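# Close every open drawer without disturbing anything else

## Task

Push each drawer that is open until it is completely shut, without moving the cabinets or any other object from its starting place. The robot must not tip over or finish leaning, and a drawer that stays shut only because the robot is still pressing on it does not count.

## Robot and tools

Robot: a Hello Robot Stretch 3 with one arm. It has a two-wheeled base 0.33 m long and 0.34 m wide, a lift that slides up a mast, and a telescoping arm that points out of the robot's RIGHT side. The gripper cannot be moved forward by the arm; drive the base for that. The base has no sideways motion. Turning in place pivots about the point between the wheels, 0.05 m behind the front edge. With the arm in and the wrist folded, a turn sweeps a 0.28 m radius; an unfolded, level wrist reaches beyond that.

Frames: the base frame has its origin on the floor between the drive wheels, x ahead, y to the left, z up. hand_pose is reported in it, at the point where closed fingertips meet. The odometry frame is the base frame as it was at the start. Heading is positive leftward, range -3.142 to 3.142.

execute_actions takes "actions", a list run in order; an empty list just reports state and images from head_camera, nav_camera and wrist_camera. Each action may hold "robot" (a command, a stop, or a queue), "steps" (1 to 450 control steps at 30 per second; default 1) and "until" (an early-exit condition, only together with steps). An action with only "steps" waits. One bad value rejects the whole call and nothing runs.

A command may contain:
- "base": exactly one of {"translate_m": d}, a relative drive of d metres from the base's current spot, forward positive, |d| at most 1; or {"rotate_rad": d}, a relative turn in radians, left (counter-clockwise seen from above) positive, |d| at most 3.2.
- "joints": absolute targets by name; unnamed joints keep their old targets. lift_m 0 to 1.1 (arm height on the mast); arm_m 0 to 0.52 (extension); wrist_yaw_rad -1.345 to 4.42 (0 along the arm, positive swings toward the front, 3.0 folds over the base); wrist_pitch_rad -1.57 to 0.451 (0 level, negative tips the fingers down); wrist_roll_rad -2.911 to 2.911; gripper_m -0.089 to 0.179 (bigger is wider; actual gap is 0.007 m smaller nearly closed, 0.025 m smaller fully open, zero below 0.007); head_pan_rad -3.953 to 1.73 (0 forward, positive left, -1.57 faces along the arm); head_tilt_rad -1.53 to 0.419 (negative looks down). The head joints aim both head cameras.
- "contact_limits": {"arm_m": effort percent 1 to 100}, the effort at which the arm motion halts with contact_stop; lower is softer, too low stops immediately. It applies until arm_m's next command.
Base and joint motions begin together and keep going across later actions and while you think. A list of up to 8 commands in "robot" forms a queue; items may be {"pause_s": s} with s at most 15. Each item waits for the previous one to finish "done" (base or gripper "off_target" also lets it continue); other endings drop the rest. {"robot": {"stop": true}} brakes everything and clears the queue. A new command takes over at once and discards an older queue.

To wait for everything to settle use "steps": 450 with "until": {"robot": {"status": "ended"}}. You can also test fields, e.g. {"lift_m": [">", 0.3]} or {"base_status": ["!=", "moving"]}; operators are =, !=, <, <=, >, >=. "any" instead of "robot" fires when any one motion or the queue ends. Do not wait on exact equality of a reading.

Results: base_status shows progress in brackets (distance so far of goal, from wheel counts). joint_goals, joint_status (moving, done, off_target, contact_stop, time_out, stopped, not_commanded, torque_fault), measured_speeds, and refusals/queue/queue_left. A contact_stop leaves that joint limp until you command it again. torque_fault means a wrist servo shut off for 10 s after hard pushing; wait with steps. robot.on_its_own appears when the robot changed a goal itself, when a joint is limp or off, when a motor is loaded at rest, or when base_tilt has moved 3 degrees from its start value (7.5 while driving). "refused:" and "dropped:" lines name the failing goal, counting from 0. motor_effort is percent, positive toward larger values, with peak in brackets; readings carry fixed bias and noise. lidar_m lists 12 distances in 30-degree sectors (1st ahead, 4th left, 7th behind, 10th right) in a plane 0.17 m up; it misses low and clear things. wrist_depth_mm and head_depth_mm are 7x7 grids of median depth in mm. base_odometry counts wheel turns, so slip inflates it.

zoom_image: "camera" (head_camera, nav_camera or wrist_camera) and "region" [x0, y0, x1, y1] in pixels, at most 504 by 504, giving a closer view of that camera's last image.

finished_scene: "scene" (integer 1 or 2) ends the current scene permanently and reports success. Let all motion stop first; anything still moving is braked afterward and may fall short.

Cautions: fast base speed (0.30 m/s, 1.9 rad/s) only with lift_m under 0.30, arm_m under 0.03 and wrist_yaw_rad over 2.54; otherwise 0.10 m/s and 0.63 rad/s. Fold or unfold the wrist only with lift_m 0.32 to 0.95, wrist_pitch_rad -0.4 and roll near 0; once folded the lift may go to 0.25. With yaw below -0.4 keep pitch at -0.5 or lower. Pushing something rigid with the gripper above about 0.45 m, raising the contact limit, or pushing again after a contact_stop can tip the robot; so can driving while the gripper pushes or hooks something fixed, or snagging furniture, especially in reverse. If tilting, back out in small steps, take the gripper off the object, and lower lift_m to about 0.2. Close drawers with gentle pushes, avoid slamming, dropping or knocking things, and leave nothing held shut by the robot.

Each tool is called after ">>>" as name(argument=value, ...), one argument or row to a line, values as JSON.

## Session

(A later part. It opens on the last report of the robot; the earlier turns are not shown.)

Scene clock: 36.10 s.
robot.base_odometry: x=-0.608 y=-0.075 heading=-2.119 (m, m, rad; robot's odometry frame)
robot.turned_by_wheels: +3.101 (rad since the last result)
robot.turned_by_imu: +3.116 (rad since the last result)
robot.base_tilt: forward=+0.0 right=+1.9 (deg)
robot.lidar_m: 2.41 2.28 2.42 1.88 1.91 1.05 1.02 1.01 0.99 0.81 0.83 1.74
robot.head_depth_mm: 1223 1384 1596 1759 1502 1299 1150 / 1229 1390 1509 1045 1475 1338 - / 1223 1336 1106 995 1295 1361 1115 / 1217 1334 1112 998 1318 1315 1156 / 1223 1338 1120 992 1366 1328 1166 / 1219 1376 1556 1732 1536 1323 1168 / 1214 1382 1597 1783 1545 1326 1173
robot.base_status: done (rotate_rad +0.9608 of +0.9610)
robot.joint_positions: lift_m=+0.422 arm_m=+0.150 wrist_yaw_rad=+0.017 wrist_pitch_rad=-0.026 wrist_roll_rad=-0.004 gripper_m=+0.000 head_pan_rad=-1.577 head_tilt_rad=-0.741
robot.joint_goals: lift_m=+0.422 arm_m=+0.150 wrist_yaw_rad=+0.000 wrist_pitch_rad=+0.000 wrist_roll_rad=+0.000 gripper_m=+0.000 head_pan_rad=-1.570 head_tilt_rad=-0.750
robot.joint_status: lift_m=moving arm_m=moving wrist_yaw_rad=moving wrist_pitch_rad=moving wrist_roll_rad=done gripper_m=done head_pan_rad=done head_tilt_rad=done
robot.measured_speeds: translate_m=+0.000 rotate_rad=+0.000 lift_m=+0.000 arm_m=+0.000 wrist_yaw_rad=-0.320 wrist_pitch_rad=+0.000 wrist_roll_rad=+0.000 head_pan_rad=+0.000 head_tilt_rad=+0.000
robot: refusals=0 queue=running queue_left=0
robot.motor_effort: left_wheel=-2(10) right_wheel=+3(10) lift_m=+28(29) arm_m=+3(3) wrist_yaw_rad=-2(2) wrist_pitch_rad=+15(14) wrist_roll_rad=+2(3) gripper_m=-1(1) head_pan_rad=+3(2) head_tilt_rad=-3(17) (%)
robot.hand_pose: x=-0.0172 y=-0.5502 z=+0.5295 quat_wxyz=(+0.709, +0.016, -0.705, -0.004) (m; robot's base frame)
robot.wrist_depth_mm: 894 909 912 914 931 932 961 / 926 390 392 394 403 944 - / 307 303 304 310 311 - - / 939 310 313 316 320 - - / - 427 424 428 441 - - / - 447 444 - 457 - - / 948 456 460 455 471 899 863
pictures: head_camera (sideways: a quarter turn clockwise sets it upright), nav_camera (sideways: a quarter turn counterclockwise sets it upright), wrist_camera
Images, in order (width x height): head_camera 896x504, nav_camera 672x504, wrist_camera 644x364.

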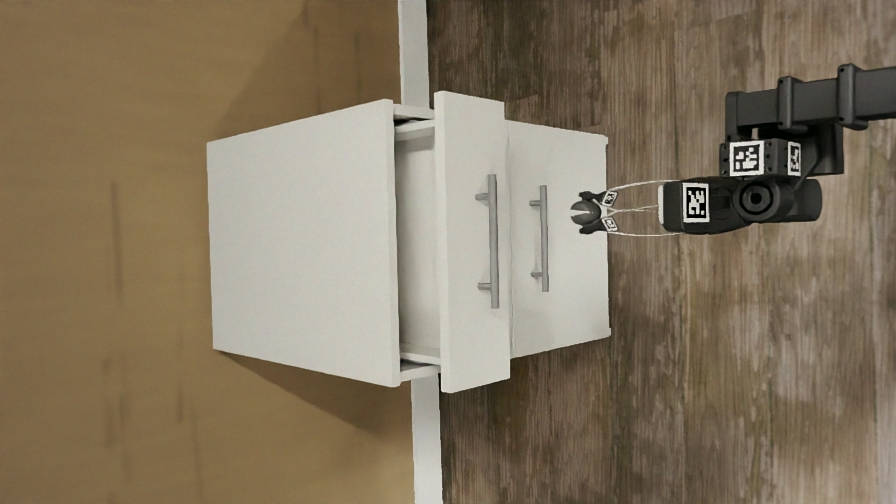

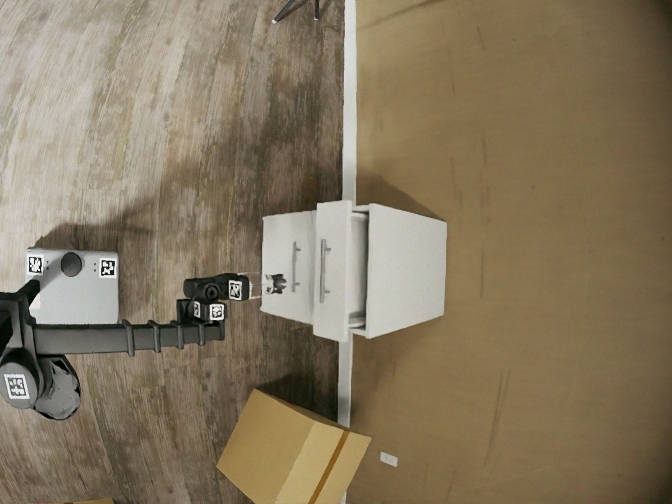

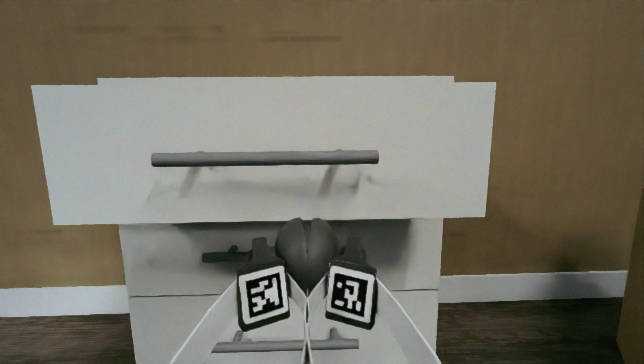

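>>> execute_actions(
  actions=[
    {"robot": {"base": {"translate_m": 0.038}, "joints": {"arm_m": 0.282}, "contact_limits": {"arm_m": 18}}, "steps": 450, "until": {"robot": {"base_status": ["!=", "moving"], "arm_m": [">", 0.279]}}},
    {"robot": {"joints": {"arm_m": 0.375}, "contact_limits": {"arm_m": 18}}, "steps": 450, "until": {"robot": {"status": "ended"}}},
  ],
)

Scene clock: 39.97 s.
robot.base_odometry: x=-0.628 y=-0.107 heading=-2.119 (m, m, rad; robot's odometry frame)
robot.turned_by_wheels: +0.000 (rad since the last result)
robot.turned_by_imu: +0.000 (rad since the last result)
robot.base_tilt: forward=-0.1 right=+1.9 (deg)
robot.lidar_m: 2.37 2.24 2.37 1.88 1.92 1.09 1.05 1.03 1.01 0.81 1.44 1.64
robot.head_depth_mm: 1231 1385 1599 1765 1493 1297 1145 / 1221 1357 1135 1066 1467 1305 1163 / 1217 1333 1105 1038 - 1304 1151 / 1216 1340 1110 1036 1322 1313 1159 / 1214 1355 1122 1062 1424 1323 1167 / 1213 1379 1592 1777 1539 1331 1163 / 1216 1377 1582 1770 1539 1333 1171
robot.base_status: done (translate_m +0.0380 of +0.0380)
robot.joint_positions: lift_m=+0.422 arm_m=+0.375 wrist_yaw_rad=+0.002 wrist_pitch_rad=-0.024 wrist_roll_rad=-0.004 gripper_m=+0.000 head_pan_rad=-1.577 head_tilt_rad=-0.742
robot.joint_goals: lift_m=+0.422 arm_m=+0.375 wrist_yaw_rad=+0.000 wrist_pitch_rad=+0.000 wrist_roll_rad=+0.000 gripper_m=+0.000 head_pan_rad=-1.570 head_tilt_rad=-0.750
robot.joint_status: lift_m=done arm_m=done wrist_yaw_rad=done wrist_pitch_rad=done wrist_roll_rad=done gripper_m=done head_pan_rad=done head_tilt_rad=done
robot.measured_speeds: translate_m=+0.000 rotate_rad=+0.000 lift_m=+0.000 arm_m=+0.000 wrist_yaw_rad=+0.000 wrist_pitch_rad=+0.000 wrist_roll_rad=+0.000 head_pan_rad=+0.000 head_tilt_rad=+0.000
robot: refusals=0 queue=done queue_left=0
robot.motor_effort: left_wheel=-3(4) right_wheel=+2(7) lift_m=+26(27) arm_m=+4(12) wrist_yaw_rad=-2(3) wrist_pitch_rad=+12(12) wrist_roll_rad=+2(2) gripper_m=-2(2) head_pan_rad=+3(3) head_tilt_rad=-3(2) (%)
robot.contact_limits: arm_m 18 (drawing in: default 23, maximum 38; extending or still: default 33, maximum 53)
robot.hand_pose: x=-0.0209 y=-0.7753 z=+0.5302 quat_wxyz=(+0.709, +0.009, -0.705, -0.008) (m; robot's base frame)
robot.wrist_depth_mm: 434 175 178 180 183 184 185 / 171 173 175 178 179 181 182 / 176 177 178 181 183 186 188 / 180 150 152 183 187 190 194 / 184 187 189 189 194 197 199 / 191 192 194 - 209 211 212 / 203 205 209 211 215 217 221
pictures: head_camera (sideways: a quarter turn clockwise sets it upright), nav_camera (sideways: a quarter turn counterclockwise sets it upright), wrist_camera
Images, in order (width x height): head_camera 896x504, nav_camera 672x504, wrist_camera 644x364.

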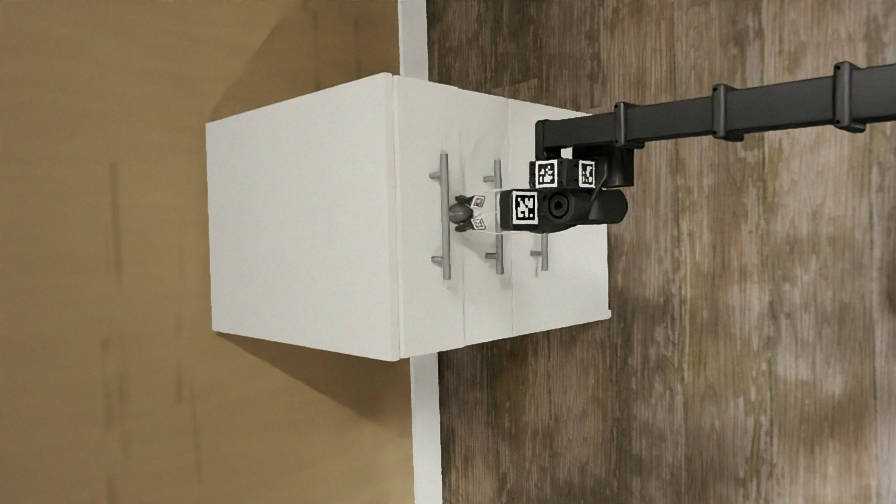

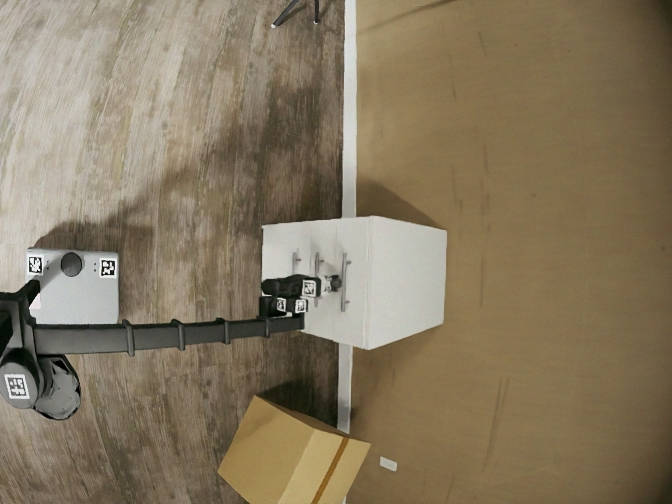

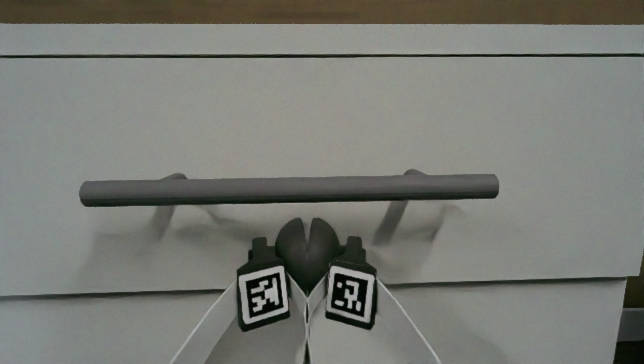

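>>> execute_actions(
  actions=[
    {"robot": {"joints": {"arm_m": 0.397}, "contact_limits": {"arm_m": 15}}, "steps": 40, "until": {"robot": {"status": "ended"}}},
  ],
)

>>> execute_actions(
  actions=[
    {"robot": {"joints": {"arm_m": 0.31}}, "steps": 450, "until": {"robot": {"status": "ended"}}},
  ],
)

Scene clock: 41.10 s.
robot.base_odometry: x=-0.628 y=-0.107 heading=-2.119 (m, m, rad; robot's odometry frame)
robot.turned_by_wheels: +0.000 (rad since the last result)
robot.turned_by_imu: +0.000 (rad since the last result)
robot.base_tilt: forward=-0.1 right=+1.8 (deg)
robot.lidar_m: 2.37 2.25 2.37 1.88 1.92 1.09 1.06 1.03 1.01 0.81 1.44 1.64
robot.head_depth_mm: 1223 1387 1614 1767 1494 1300 1145 / 1222 1365 1141 1105 1474 1306 1161 / 1225 1336 1104 1080 - 1314 1157 / 1221 1330 1111 1075 1320 1315 1155 / 1219 1362 1117 1079 1432 1322 1162 / 1221 1376 1589 1784 1529 1320 1169 / 1221 1378 1585 1785 1528 1333 1170
robot.base_status: done (translate_m +0.0380 of +0.0380)
robot.joint_positions: lift_m=+0.422 arm_m=+0.393 wrist_yaw_rad=+0.002 wrist_pitch_rad=-0.026 wrist_roll_rad=-0.004 gripper_m=+0.000 head_pan_rad=-1.577 head_tilt_rad=-0.742
robot.joint_goals: lift_m=+0.422 arm_m=+0.393 wrist_yaw_rad=+0.000 wrist_pitch_rad=+0.000 wrist_roll_rad=+0.000 gripper_m=+0.000 head_pan_rad=-1.570 head_tilt_rad=-0.750
robot.joint_status: lift_m=done arm_m=contact_stop wrist_yaw_rad=done wrist_pitch_rad=done wrist_roll_rad=done gripper_m=done head_pan_rad=done head_tilt_rad=done
robot.measured_speeds: translate_m=+0.000 rotate_rad=+0.001 lift_m=+0.000 arm_m=-0.009 wrist_yaw_rad=+0.000 wrist_pitch_rad=+0.000 wrist_roll_rad=+0.000 head_pan_rad=+0.000 head_tilt_rad=+0.000
robot: refusals=0 queue=dropped queue_left=0
robot.on_its_own: arm_m is slack since a contact_stop, until your next command for it
robot.motor_effort: left_wheel=-4(4) right_wheel=+5(6) lift_m=+26(26) arm_m=+6(15) wrist_yaw_rad=-1(1) wrist_pitch_rad=+14(16) wrist_roll_rad=+2(2) gripper_m=-2(2) head_pan_rad=+3(4) head_tilt_rad=-3(3) (%)
robot.contact_limits: arm_m 15 (drawing in: default 23, maximum 38; extending or still: default 33, maximum 53)
robot.hand_pose: x=-0.0211 y=-0.7935 z=+0.5296 quat_wxyz=(+0.709, +0.010, -0.705, -0.009) (m; robot's base frame)
robot.wrist_depth_mm: 158 159 161 163 165 166 168 / 161 163 164 167 168 171 173 / 165 167 169 172 173 175 177 / 170 170 145 145 146 179 183 / 174 177 178 181 183 186 188 / 180 182 185 - 190 192 197 / 186 188 190 193 196 198 201
pictures: head_camera (sideways: a quarter turn clockwise sets it upright), nav_camera (sideways: a quarter turn counterclockwise sets it upright), wrist_camera
Images, in order (width x height): head_camera 896x504, nav_camera 672x504, wrist_camera 644x364.

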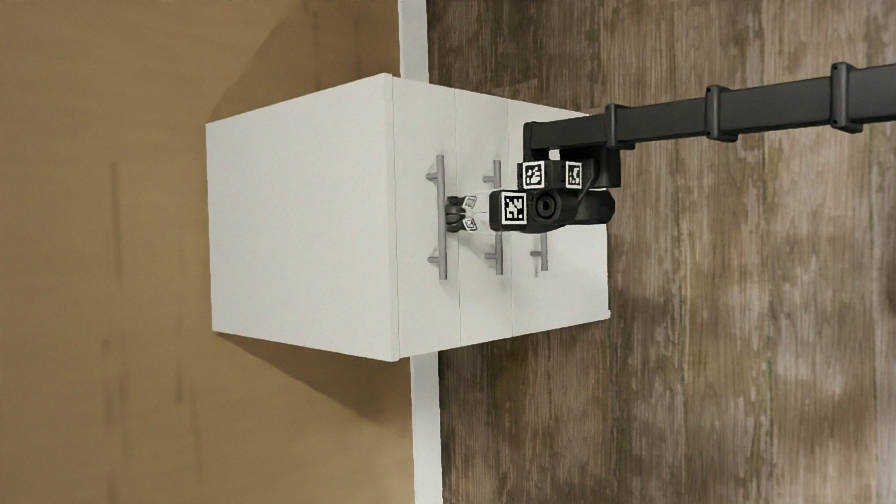

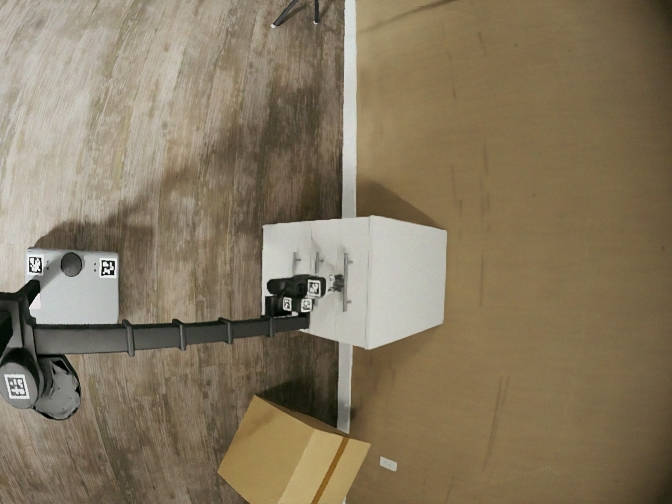

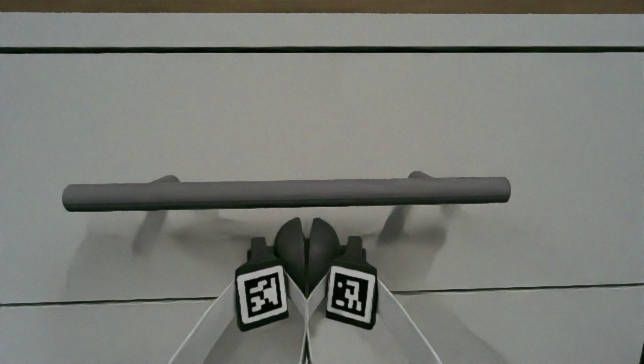

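Scene clock: 42.77 s.
robot.base_odometry: x=-0.628 y=-0.107 heading=-2.119 (m, m, rad; robot's odometry frame)
robot.turned_by_wheels: +0.000 (rad since the last result)
robot.turned_by_imu: +0.000 (rad since the last result)
robot.base_tilt: forward=-0.1 right=+1.8 (deg)
robot.lidar_m: 2.37 2.25 2.36 1.89 1.91 1.09 1.05 1.03 1.01 0.81 1.44 1.64
robot.head_depth_mm: 1222 1393 1608 1772 1502 1297 1149 / 1222 1361 1134 1107 1441 1306 1154 / 1222 1335 1103 1074 1197 1282 1155 / 1223 1333 1112 1075 1325 1309 1156 / 1212 1357 1122 1075 1423 1321 1161 / 1217 1373 1596 1763 1525 1323 1168 / 1218 1374 1595 1783 1537 1331 1174
robot.base_status: done (translate_m +0.0380 of +0.0380)
robot.joint_positions: lift_m=+0.422 arm_m=+0.310 wrist_yaw_rad=+0.001 wrist_pitch_rad=-0.024 wrist_roll_rad=-0.004 gripper_m=+0.000 head_pan_rad=-1.577 head_tilt_rad=-0.742
robot.joint_goals: lift_m=+0.422 arm_m=+0.310 wrist_yaw_rad=+0.000 wrist_pitch_rad=+0.000 wrist_roll_rad=+0.000 gripper_m=+0.000 head_pan_rad=-1.570 head_tilt_rad=-0.750
robot.joint_status: lift_m=done arm_m=done wrist_yaw_rad=done wrist_pitch_rad=done wrist_roll_rad=done gripper_m=done head_pan_rad=done head_tilt_rad=done
robot.measured_speeds: translate_m=+0.000 rotate_rad=+0.000 lift_m=+0.000 arm_m=+0.000 wrist_yaw_rad=+0.000 wrist_pitch_rad=+0.000 wrist_roll_rad=+0.000 head_pan_rad=+0.000 head_tilt_rad=+0.000
robot: refusals=0 queue=done queue_left=0
robot.motor_effort: left_wheel=-2(3) right_wheel=+2(4) lift_m=+26(25) arm_m=-3(3) wrist_yaw_rad=-1(1) wrist_pitch_rad=+13(13) wrist_roll_rad=+2(2) gripper_m=-1(1) head_pan_rad=+3(3) head_tilt_rad=-3(2) (%)
robot.hand_pose: x=-0.0211 y=-0.7108 z=+0.5301 quat_wxyz=(+0.709, +0.009, -0.705, -0.008) (m; robot's base frame)
robot.wrist_depth_mm: 764 766 771 769 801 812 827 / 237 240 240 244 248 252 831 / 243 246 248 253 255 258 861 / 251 253 254 256 263 266 876 / 258 261 263 265 268 272 913 / 265 268 271 - 279 286 944 / 276 275 259 282 286 291 887
pictures: head_camera (sideways: a quarter turn clockwise sets it upright), nav_camera (sideways: a quarter turn counterclockwise sets it upright), wrist_camera
Images, in order (width x height): head_camera 896x504, nav_camera 672x504, wrist_camera 644x364.

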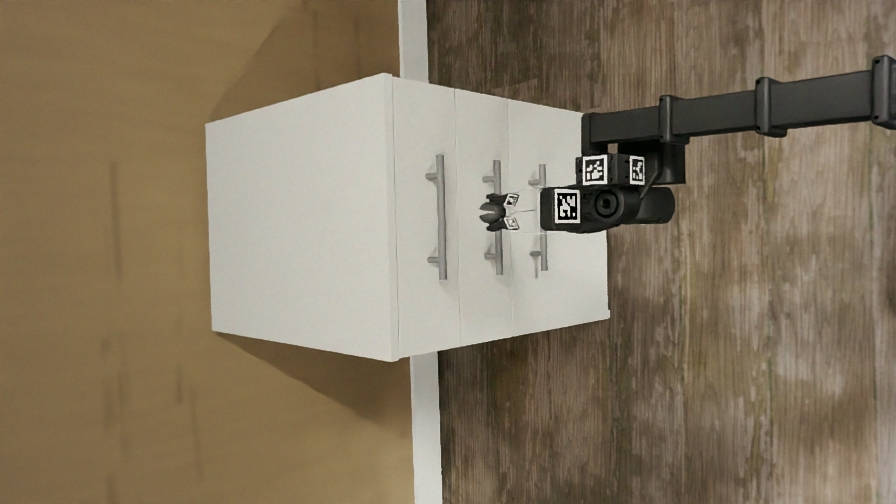

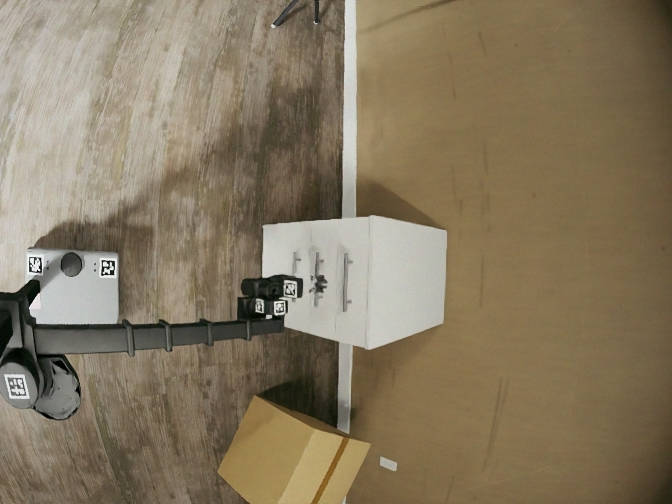

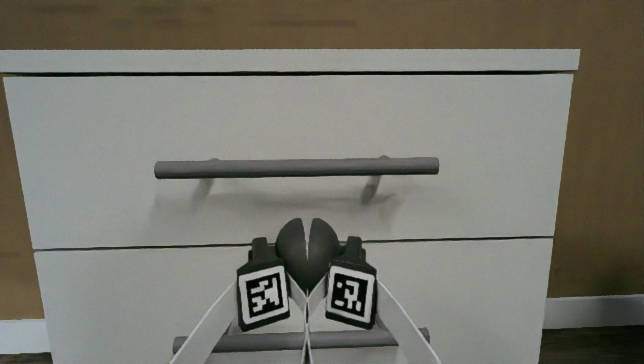

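>>> execute_actions(
  actions=[
    {"robot": {"base": {"rotate_rad": 0.973}, "joints": {"arm_m": 0.0, "wrist_pitch_rad": -0.4, "wrist_yaw_rad": 3.0, "lift_m": 0.33, "head_pan_rad": -1.57, "head_tilt_rad": -0.9}}, "steps": 450, "until": {"robot": {"wrist_yaw_rad": [">", 2.9], "arm_m": ["<", 0.02]}}},
    {"robot": {"joints": {"lift_m": 0.29}}, "steps": 450, "until": {"robot": {"lift_m": ["<", 0.297], "base_status": ["!=", "moving"]}}},
    {"robot": {"base": {"translate_m": 1.0}}, "steps": 450, "until": {"robot": {"translate_m": [">", 0.6]}}},
    {"robot": {"base": {"translate_m": 1.0}}, "steps": 450, "until": {"robot": {"translate_m": [">", 0.6]}}},
    {"robot": {"base": {"translate_m": 0.86}}, "steps": 450, "until": {"robot": {"base_status": ["!=", "moving"]}}},
    {"robot": {"base": {"rotate_rad": 0.6}, "joints": {"lift_m": 0.33}}, "steps": 450, "until": {"robot": {"status": "ended"}}},
  ],
)

Scene clock: 57.80 s.
robot.base_odometry: x=+0.225 y=-1.992 heading=-0.546 (m, m, rad; robot's odometry frame)
robot.turned_by_wheels: +1.573 (rad since the last result)
robot.turned_by_imu: +1.585 (rad since the last result)
robot.base_tilt: forward=+0.0 right=+1.9 (deg)
robot.lidar_m: 0.69 0.71 0.96 1.45 3.25 2.70 2.43 1.71 0.54 0.51 0.53 0.72
robot.head_depth_mm: 1482 1715 1805 1564 1374 1230 1111 / 1213 979 1198 1481 1123 1235 - / 1141 969 1132 1179 1107 1233 - / 1149 972 1129 1184 1101 1239 1107 / 1285 995 1733 1553 1350 1244 1123 / 1476 1712 1857 1588 1395 1247 1127 / 1473 1722 1823 1597 1409 1247 1134
robot.base_status: done (rotate_rad +0.5998 of +0.6000)
robot.joint_positions: lift_m=+0.330 arm_m=+0.000 wrist_yaw_rad=+2.999 wrist_pitch_rad=-0.415 wrist_roll_rad=-0.004 gripper_m=+0.000 head_pan_rad=-1.577 head_tilt_rad=-0.889
robot.joint_goals: lift_m=+0.330 arm_m=+0.000 wrist_yaw_rad=+3.000 wrist_pitch_rad=-0.400 wrist_roll_rad=+0.000 gripper_m=+0.000 head_pan_rad=-1.570 head_tilt_rad=-0.900
robot.joint_status: lift_m=done arm_m=done wrist_yaw_rad=done wrist_pitch_rad=done wrist_roll_rad=done gripper_m=done head_pan_rad=done head_tilt_rad=done
robot.measured_speeds: translate_m=+0.000 rotate_rad=+0.000 lift_m=+0.000 arm_m=+0.000 wrist_yaw_rad=+0.000 wrist_pitch_rad=+0.000 wrist_roll_rad=+0.000 head_pan_rad=+0.000 head_tilt_rad=+0.000
robot: refusals=0 queue=done queue_left=0
robot.motor_effort: left_wheel=-3(9) right_wheel=+3(11) lift_m=+27(27) arm_m=-2(3) wrist_yaw_rad=+0(3) wrist_pitch_rad=+8(13) wrist_roll_rad=+2(2) gripper_m=-1(2) head_pan_rad=+1(2) head_tilt_rad=-3(14) (%)
robot.hand_pose: x=+0.0108 y=+0.0773 z=+0.3430 quat_wxyz=(+0.195, +0.699, +0.096, +0.681) (m; robot's base frame)
robot.wrist_depth_mm: - - - - - 927 683 / - - - - - 955 704 / - - - - - 948 695 / 844 - 836 831 856 829 706 / 682 670 688 711 686 690 647 / 563 570 - - 573 568 573 / 487 515 - 496 489 497 494
pictures: head_camera (sideways: a quarter turn clockwise sets it upright), nav_camera (sideways: a quarter turn counterclockwise sets it upright), wrist_camera
Images, in order (width x height): head_camera 896x504, nav_camera 672x504, wrist_camera 644x364.

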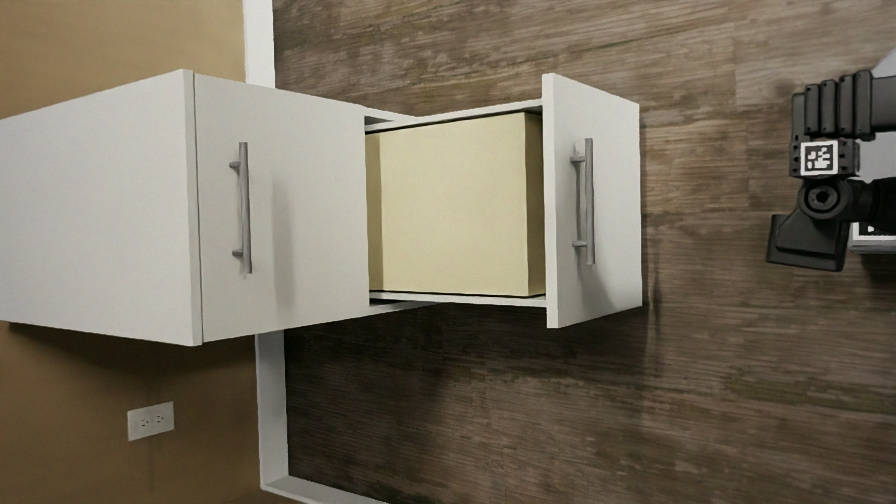

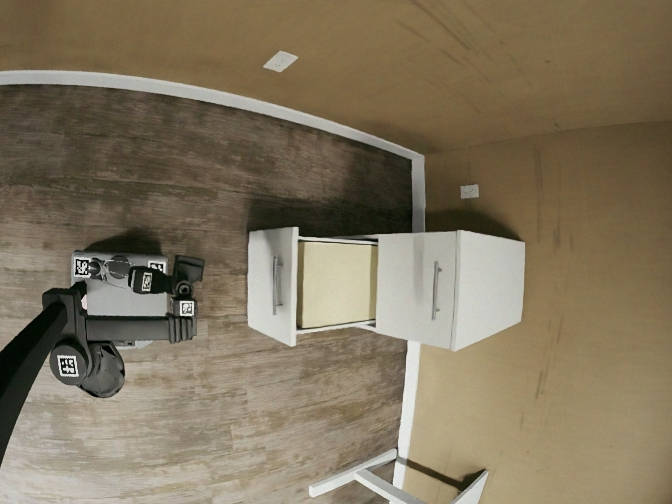

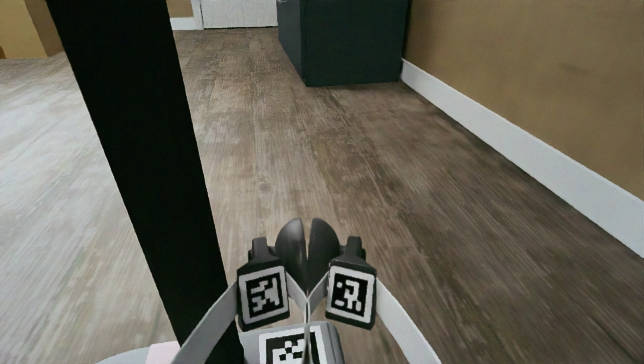

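>>> execute_actions(
  actions=[
    {"robot": {"base": {"translate_m": -0.025}, "joints": {"wrist_yaw_rad": 0.0, "arm_m": 0.02}}, "steps": 450, "until": {"robot": {"wrist_yaw_rad": ["<", 1.2]}}},
    {"robot": {"joints": {"wrist_pitch_rad": 0.0, "lift_m": 0.12}}, "steps": 450, "until": {"robot": {"wrist_yaw_rad": ["<", 0.02], "wrist_pitch_rad": [">", -0.04], "base_status": ["!=", "moving"], "lift_m": ["<", 0.124]}}},
    {"robot": {"joints": {"arm_m": 0.08}, "contact_limits": {"arm_m": 20}}, "steps": 450, "until": {"robot": {"status": "ended"}}},
  ],
)

Scene clock: 63.50 s.
robot.base_odometry: x=+0.204 y=-1.979 heading=-0.546 (m, m, rad; robot's odometry frame)
robot.turned_by_wheels: +0.000 (rad since the last result)
robot.turned_by_imu: -0.001 (rad since the last result)
robot.base_tilt: forward=-0.1 right=+1.8 (deg)
robot.lidar_m: 0.71 0.74 0.99 1.45 3.24 2.67 2.40 1.69 0.54 0.51 0.53 0.75
robot.head_depth_mm: 1474 1723 1793 1546 1367 1226 1111 / 1417 1001 1688 1542 1229 1235 1129 / 1144 975 1128 1177 1103 1255 - / 1150 973 1130 1182 1102 1246 1140 / 1205 988 1160 1502 1165 1243 1125 / 1466 1707 1851 1582 1402 1242 1126 / 1463 1708 1852 1603 1414 1253 1133
robot.base_status: done (translate_m -0.0250 of -0.0250)
robot.joint_positions: lift_m=+0.120 arm_m=+0.080 wrist_yaw_rad=+0.002 wrist_pitch_rad=-0.025 wrist_roll_rad=-0.004 gripper_m=+0.000 head_pan_rad=-1.577 head_tilt_rad=-0.889
robot.joint_goals: lift_m=+0.120 arm_m=+0.080 wrist_yaw_rad=+0.000 wrist_pitch_rad=+0.000 wrist_roll_rad=+0.000 gripper_m=+0.000 head_pan_rad=-1.570 head_tilt_rad=-0.900
robot.joint_status: lift_m=done arm_m=done wrist_yaw_rad=done wrist_pitch_rad=done wrist_roll_rad=done gripper_m=done head_pan_rad=done head_tilt_rad=done
robot.measured_speeds: translate_m=+0.000 rotate_rad=+0.000 lift_m=+0.000 arm_m=+0.000 wrist_yaw_rad=+0.000 wrist_pitch_rad=+0.000 wrist_roll_rad=+0.000 head_pan_rad=+0.000 head_tilt_rad=+0.000
robot: refusals=0 queue=done queue_left=0
robot.motor_effort: left_wheel=-3(7) right_wheel=+4(5) lift_m=+15(26) arm_m=+4(4) wrist_yaw_rad=-2(2) wrist_pitch_rad=+13(14) wrist_roll_rad=+2(2) gripper_m=-2(1) head_pan_rad=+3(3) head_tilt_rad=-3(3) (%)
robot.contact_limits: arm_m 20 (drawing in: default 23, maximum 38; extending or still: default 33, maximum 53)
robot.hand_pose: x=-0.0210 y=-0.4803 z=+0.2286 quat_wxyz=(+0.709, +0.010, -0.705, -0.008) (m; robot's base frame)
robot.wrist_depth_mm: 172 174 175 177 177 181 184 / 177 179 180 182 185 186 188 / 181 183 186 188 191 192 195 / 186 187 191 192 195 196 201 / 191 193 195 197 200 203 716 / 198 199 200 - 207 209 526 / 203 206 209 211 214 215 430
pictures: head_camera (sideways: a quarter turn clockwise sets it upright), nav_camera (sideways: a quarter turn counterclockwise sets it upright), wrist_camera
Images, in order (width x height): head_camera 896x504, nav_camera 672x504, wrist_camera 644x364.

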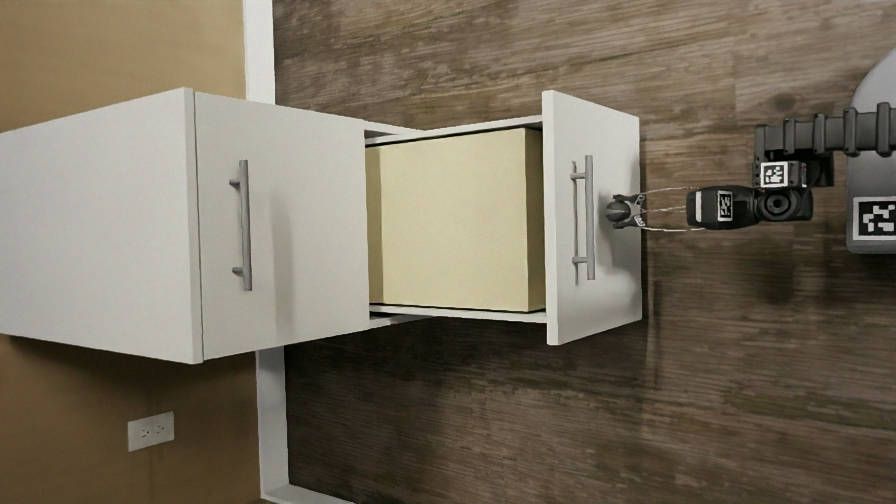

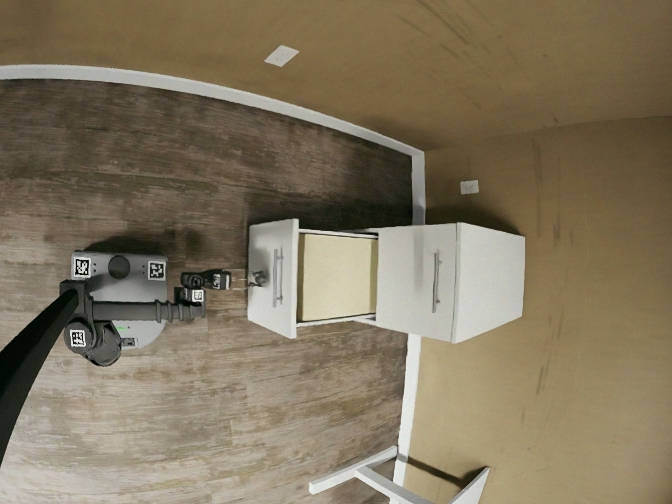

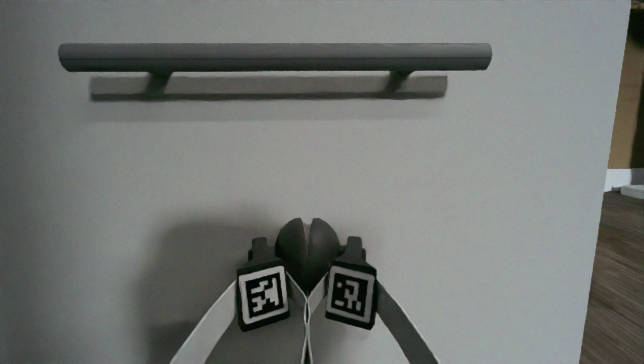

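>>> execute_actions(
  actions=[
    {"robot": {"joints": {"arm_m": 0.432}, "contact_limits": {"arm_m": 28}}, "steps": 450, "until": {"robot": {"status": "ended"}}},
  ],
)

Scene clock: 67.70 s.
robot.base_odometry: x=+0.204 y=-1.979 heading=-0.546 (m, m, rad; robot's odometry frame)
robot.turned_by_wheels: +0.000 (rad since the last result)
robot.turned_by_imu: +0.000 (rad since the last result)
robot.base_tilt: forward=-0.1 right=+1.8 (deg)
robot.lidar_m: 0.71 0.74 0.99 1.45 3.25 2.67 2.40 1.69 1.66 0.85 1.03 0.74
robot.head_depth_mm: 1484 1721 1795 1557 1374 1223 1111 / 1400 1002 1690 1539 1381 1230 1129 / 1138 974 1128 1353 1339 1234 1139 / 1150 974 1136 1340 1385 1237 1131 / 1205 987 1156 1510 1392 1243 1122 / 1473 1713 1830 1591 1402 1250 1126 / 1474 1719 1842 1605 1401 1258 1133
robot.base_status: done (translate_m -0.0250 of -0.0250)
robot.joint_positions: lift_m=+0.120 arm_m=+0.431 wrist_yaw_rad=+0.009 wrist_pitch_rad=-0.022 wrist_roll_rad=-0.004 gripper_m=+0.000 head_pan_rad=-1.577 head_tilt_rad=-0.890
robot.joint_goals: lift_m=+0.120 arm_m=+0.432 wrist_yaw_rad=+0.000 wrist_pitch_rad=+0.000 wrist_roll_rad=+0.000 gripper_m=+0.000 head_pan_rad=-1.570 head_tilt_rad=-0.900
robot.joint_status: lift_m=done arm_m=done wrist_yaw_rad=done wrist_pitch_rad=done wrist_roll_rad=done gripper_m=done head_pan_rad=done head_tilt_rad=done
robot.measured_speeds: translate_m=+0.000 rotate_rad=+0.000 lift_m=+0.000 arm_m=+0.000 wrist_yaw_rad=+0.000 wrist_pitch_rad=+0.000 wrist_roll_rad=+0.000 head_pan_rad=+0.000 head_tilt_rad=+0.000
robot: refusals=0 queue=done queue_left=0
robot.motor_effort: left_wheel=+0(4) right_wheel=-2(8) lift_m=+15(15) arm_m=+7(21) wrist_yaw_rad=-6(7) wrist_pitch_rad=+12(15) wrist_roll_rad=+2(2) gripper_m=-3(2) head_pan_rad=+4(4) head_tilt_rad=-3(4) (%)
robot.contact_limits: arm_m 28 (drawing in: default 23, maximum 38; extending or still: default 33, maximum 53)
robot.hand_pose: x=-0.0190 y=-0.8321 z=+0.2293 quat_wxyz=(+0.709, +0.011, -0.705, -0.005) (m; robot's base frame)
robot.wrist_depth_mm: 157 158 160 161 163 165 167 / 163 165 165 167 170 170 172 / 167 169 170 172 173 176 177 / 173 174 175 177 178 180 183 / 178 178 180 179 183 186 188 / 183 184 185 - 189 191 194 / 188 189 192 193 194 198 201
pictures: head_camera (sideways: a quarter turn clockwise sets it upright), nav_camera (sideways: a quarter turn counterclockwise sets it upright), wrist_camera
Images, in order (width x height): head_camera 896x504, nav_camera 672x504, wrist_camera 644x364.

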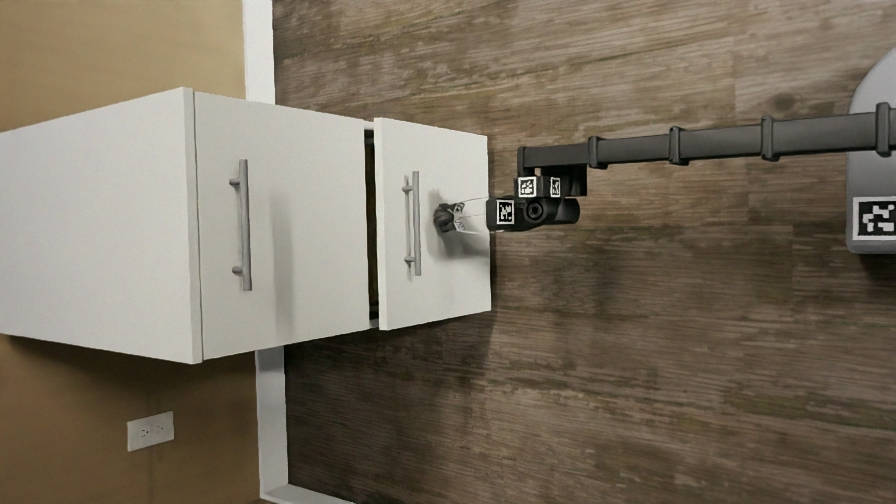

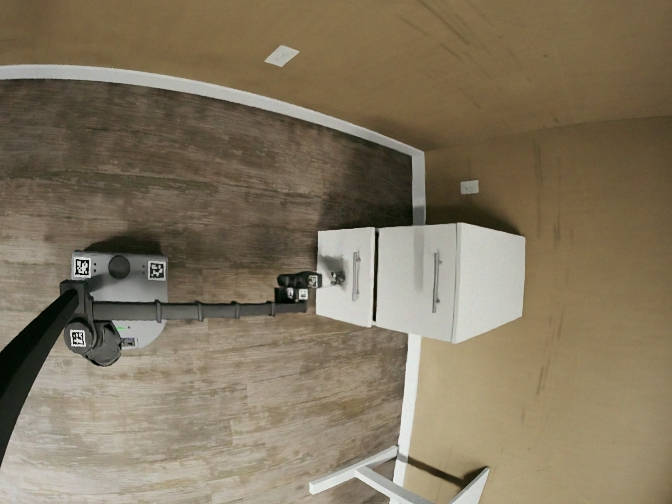

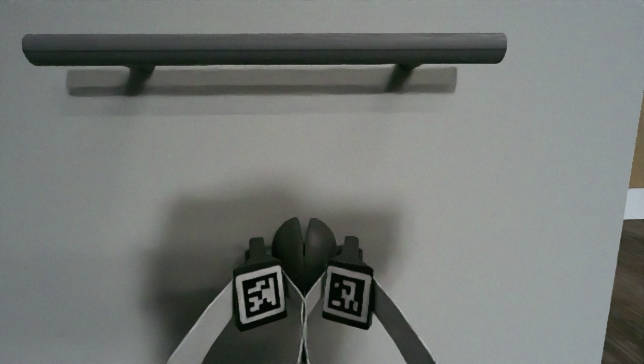

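>>> execute_actions(
  actions=[
    {"robot": {"joints": {"arm_m": 0.476}, "contact_limits": {"arm_m": 22}}, "steps": 60, "until": {"robot": {"status": "ended"}}},
  ],
)

>>> execute_actions(
  actions=[
    {"robot": {"joints": {"arm_m": 0.39}}, "steps": 450, "until": {"robot": {"status": "ended"}}},
  ],
)

Scene clock: 69.13 s.
robot.base_odometry: x=+0.204 y=-1.979 heading=-0.546 (m, m, rad; robot's odometry frame)
robot.turned_by_wheels: +0.000 (rad since the last result)
robot.turned_by_imu: +0.000 (rad since the last result)
robot.base_tilt: forward=-0.1 right=+1.9 (deg)
robot.lidar_m: 0.71 0.74 0.99 1.45 3.25 2.67 2.40 1.69 1.67 0.89 1.04 0.74
robot.head_depth_mm: 1482 1720 1798 1559 1376 1226 1103 / 1392 1002 1696 1530 1369 1226 1131 / 1139 978 1134 1378 1337 1235 1138 / 1147 972 1129 1408 1385 1245 1136 / 1198 987 1162 1518 1394 1250 1119 / 1471 1710 1846 1604 1397 1250 1127 / 1469 1722 1852 1597 1402 1254 1129
robot.base_status: done (translate_m -0.0250 of -0.0250)
robot.joint_positions: lift_m=+0.120 arm_m=+0.473 wrist_yaw_rad=+0.010 wrist_pitch_rad=-0.024 wrist_roll_rad=-0.004 gripper_m=+0.000 head_pan_rad=-1.577 head_tilt_rad=-0.890
robot.joint_goals: lift_m=+0.120 arm_m=+0.473 wrist_yaw_rad=+0.000 wrist_pitch_rad=+0.000 wrist_roll_rad=+0.000 gripper_m=+0.000 head_pan_rad=-1.570 head_tilt_rad=-0.900
robot.joint_status: lift_m=done arm_m=contact_stop wrist_yaw_rad=done wrist_pitch_rad=done wrist_roll_rad=done gripper_m=done head_pan_rad=done head_tilt_rad=done
robot.measured_speeds: translate_m=+0.000 rotate_rad=+0.000 lift_m=+0.000 arm_m=-0.022 wrist_yaw_rad=+0.000 wrist_pitch_rad=+0.000 wrist_roll_rad=+0.000 head_pan_rad=+0.000 head_tilt_rad=+0.000
robot: refusals=0 queue=dropped queue_left=0
robot.on_its_own: arm_m is slack since a contact_stop, until your next command for it
robot.motor_effort: left_wheel=-2(2) right_wheel=+3(4) lift_m=+15(15) arm_m=+12(24) wrist_yaw_rad=-7(7) wrist_pitch_rad=+13(13) wrist_roll_rad=+2(2) gripper_m=-4(4) head_pan_rad=+2(3) head_tilt_rad=-3(3) (%)
robot.contact_limits: arm_m 22 (drawing in: default 23, maximum 38; extending or still: default 33, maximum 53)
robot.hand_pose: x=-0.0189 y=-0.8733 z=+0.2288 quat_wxyz=(+0.709, +0.012, -0.705, -0.005) (m; robot's base frame)
robot.wrist_depth_mm: 156 157 158 159 162 163 166 / 162 163 164 166 167 169 170 / 167 167 169 170 172 174 175 / 171 172 173 176 177 178 180 / 176 177 179 180 182 184 186 / 180 181 183 - 187 190 192 / 186 188 190 193 194 194 200
pictures: head_camera (sideways: a quarter turn clockwise sets it upright), nav_camera (sideways: a quarter turn counterclockwise sets it upright), wrist_camera
Images, in order (width x height): head_camera 896x504, nav_camera 672x504, wrist_camera 644x364.

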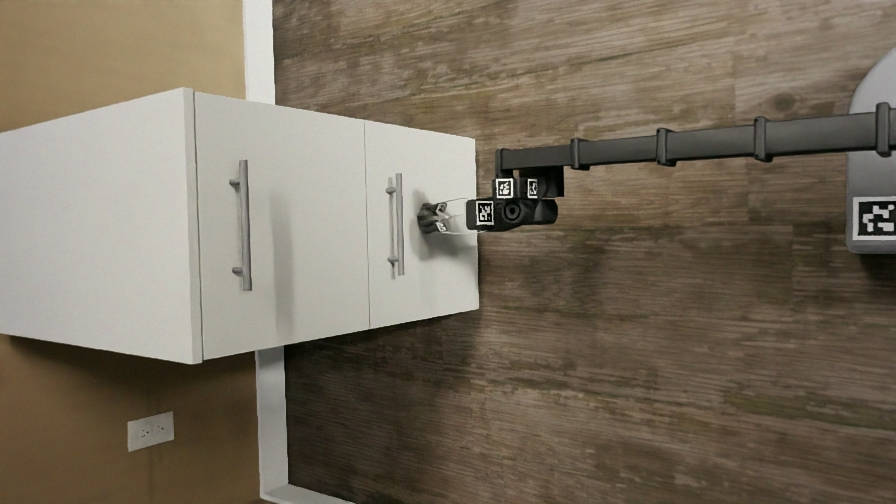

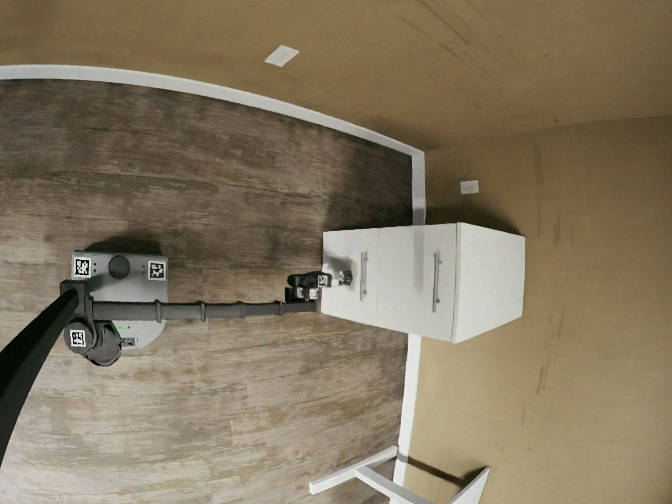

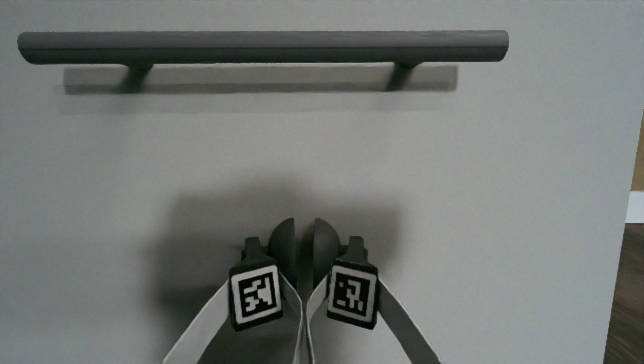

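Scene clock: 70.80 s.
robot.base_odometry: x=+0.204 y=-1.979 heading=-0.546 (m, m, rad; robot's odometry frame)
robot.turned_by_wheels: +0.000 (rad since the last result)
robot.turned_by_imu: +0.000 (rad since the last result)
robot.base_tilt: forward=-0.1 right=+1.8 (deg)
robot.lidar_m: 0.71 0.74 0.99 1.45 3.25 2.67 2.41 1.68 1.66 0.89 1.04 0.75
robot.head_depth_mm: 1468 1720 1792 1560 1372 1225 1108 / 1401 998 1690 1529 1382 1227 1132 / 1144 972 1134 1410 1338 1234 1142 / 1157 974 1132 1409 1387 1238 1130 / 1200 985 1163 1524 1395 1243 1118 / 1480 1716 1855 1605 1394 1250 1127 / 1461 1715 1857 1604 1407 1255 1132
robot.base_status: done (translate_m -0.0250 of -0.0250)
robot.joint_positions: lift_m=+0.120 arm_m=+0.390 wrist_yaw_rad=+0.002 wrist_pitch_rad=-0.022 wrist_roll_rad=-0.004 gripper_m=+0.000 head_pan_rad=-1.577 head_tilt_rad=-0.890
robot.joint_goals: lift_m=+0.120 arm_m=+0.390 wrist_yaw_rad=+0.000 wrist_pitch_rad=+0.000 wrist_roll_rad=+0.000 gripper_m=+0.000 head_pan_rad=-1.570 head_tilt_rad=-0.900
robot.joint_status: lift_m=done arm_m=done wrist_yaw_rad=done wrist_pitch_rad=done wrist_roll_rad=done gripper_m=done head_pan_rad=done head_tilt_rad=done
robot.measured_speeds: translate_m=+0.000 rotate_rad=+0.000 lift_m=+0.000 arm_m=+0.000 wrist_yaw_rad=+0.000 wrist_pitch_rad=+0.000 wrist_roll_rad=+0.000 head_pan_rad=+0.000 head_tilt_rad=+0.000
robot: refusals=0 queue=done queue_left=0
robot.motor_effort: left_wheel=-1(2) right_wheel=+1(2) lift_m=+15(15) arm_m=-3(11) wrist_yaw_rad=-2(7) wrist_pitch_rad=+12(13) wrist_roll_rad=+2(2) gripper_m=-1(5) head_pan_rad=+4(5) head_tilt_rad=-3(3) (%)
robot.hand_pose: x=-0.0210 y=-0.7909 z=+0.2293 quat_wxyz=(+0.709, +0.009, -0.705, -0.008) (m; robot's base frame)
robot.wrist_depth_mm: 230 231 234 238 240 244 920 / 236 236 239 240 244 249 926 / 245 247 249 251 255 258 984 / 248 252 254 256 261 264 - / 259 259 264 264 269 271 825 / 408 265 268 - 276 283 579 / 417 275 279 281 286 291 452
pictures: head_camera (sideways: a quarter turn clockwise sets it upright), nav_camera (sideways: a quarter turn counterclockwise sets it upright), wrist_camera
Images, in order (width x height): head_camera 896x504, nav_camera 672x504, wrist_camera 644x364.

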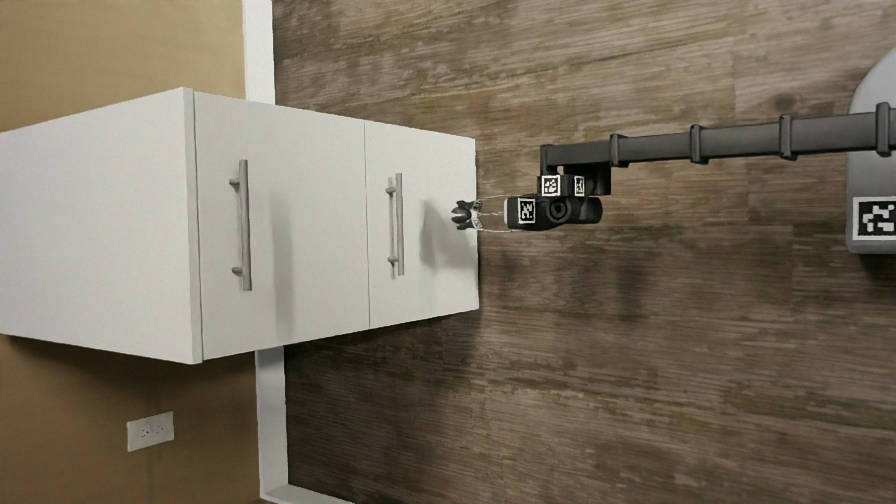

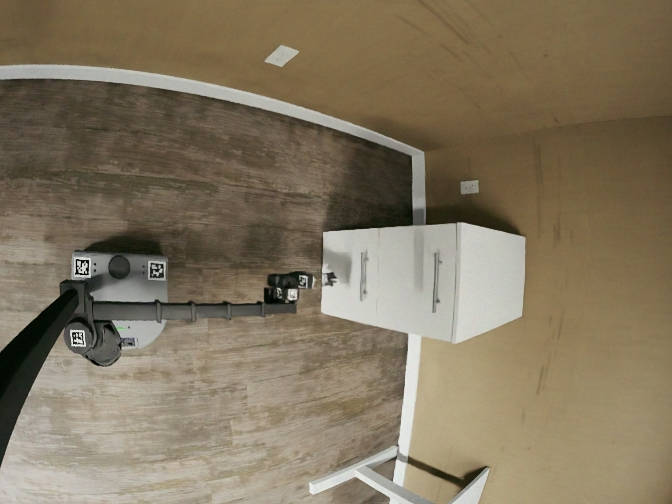

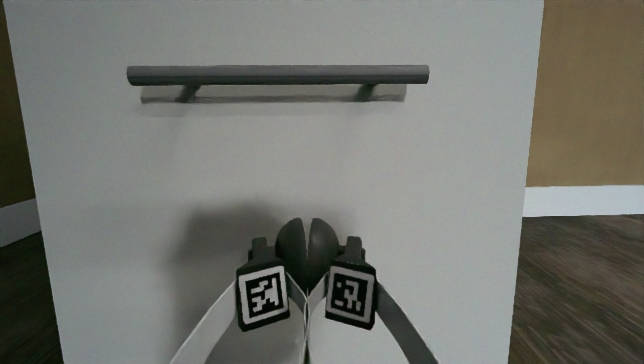

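>>> zoom_image(
  camera="head_camera",
  region=[300, 90, 500, 350],
)

Region (300, 90, 500, 350) of head_camera's 896x504 image, scaled by 1.938, with more detail than that image has; it fills the left 388 columns of this view, and the rest is white.

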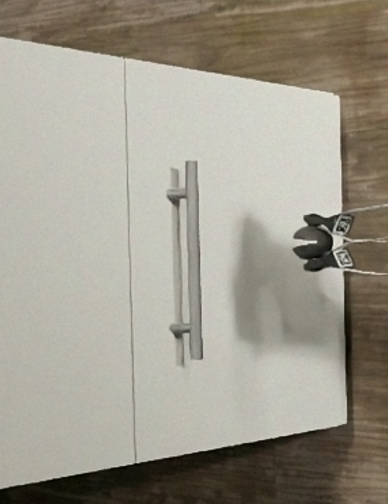

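>>> finished_scene(
  scene=2,
)

The scene is finished: the task was done.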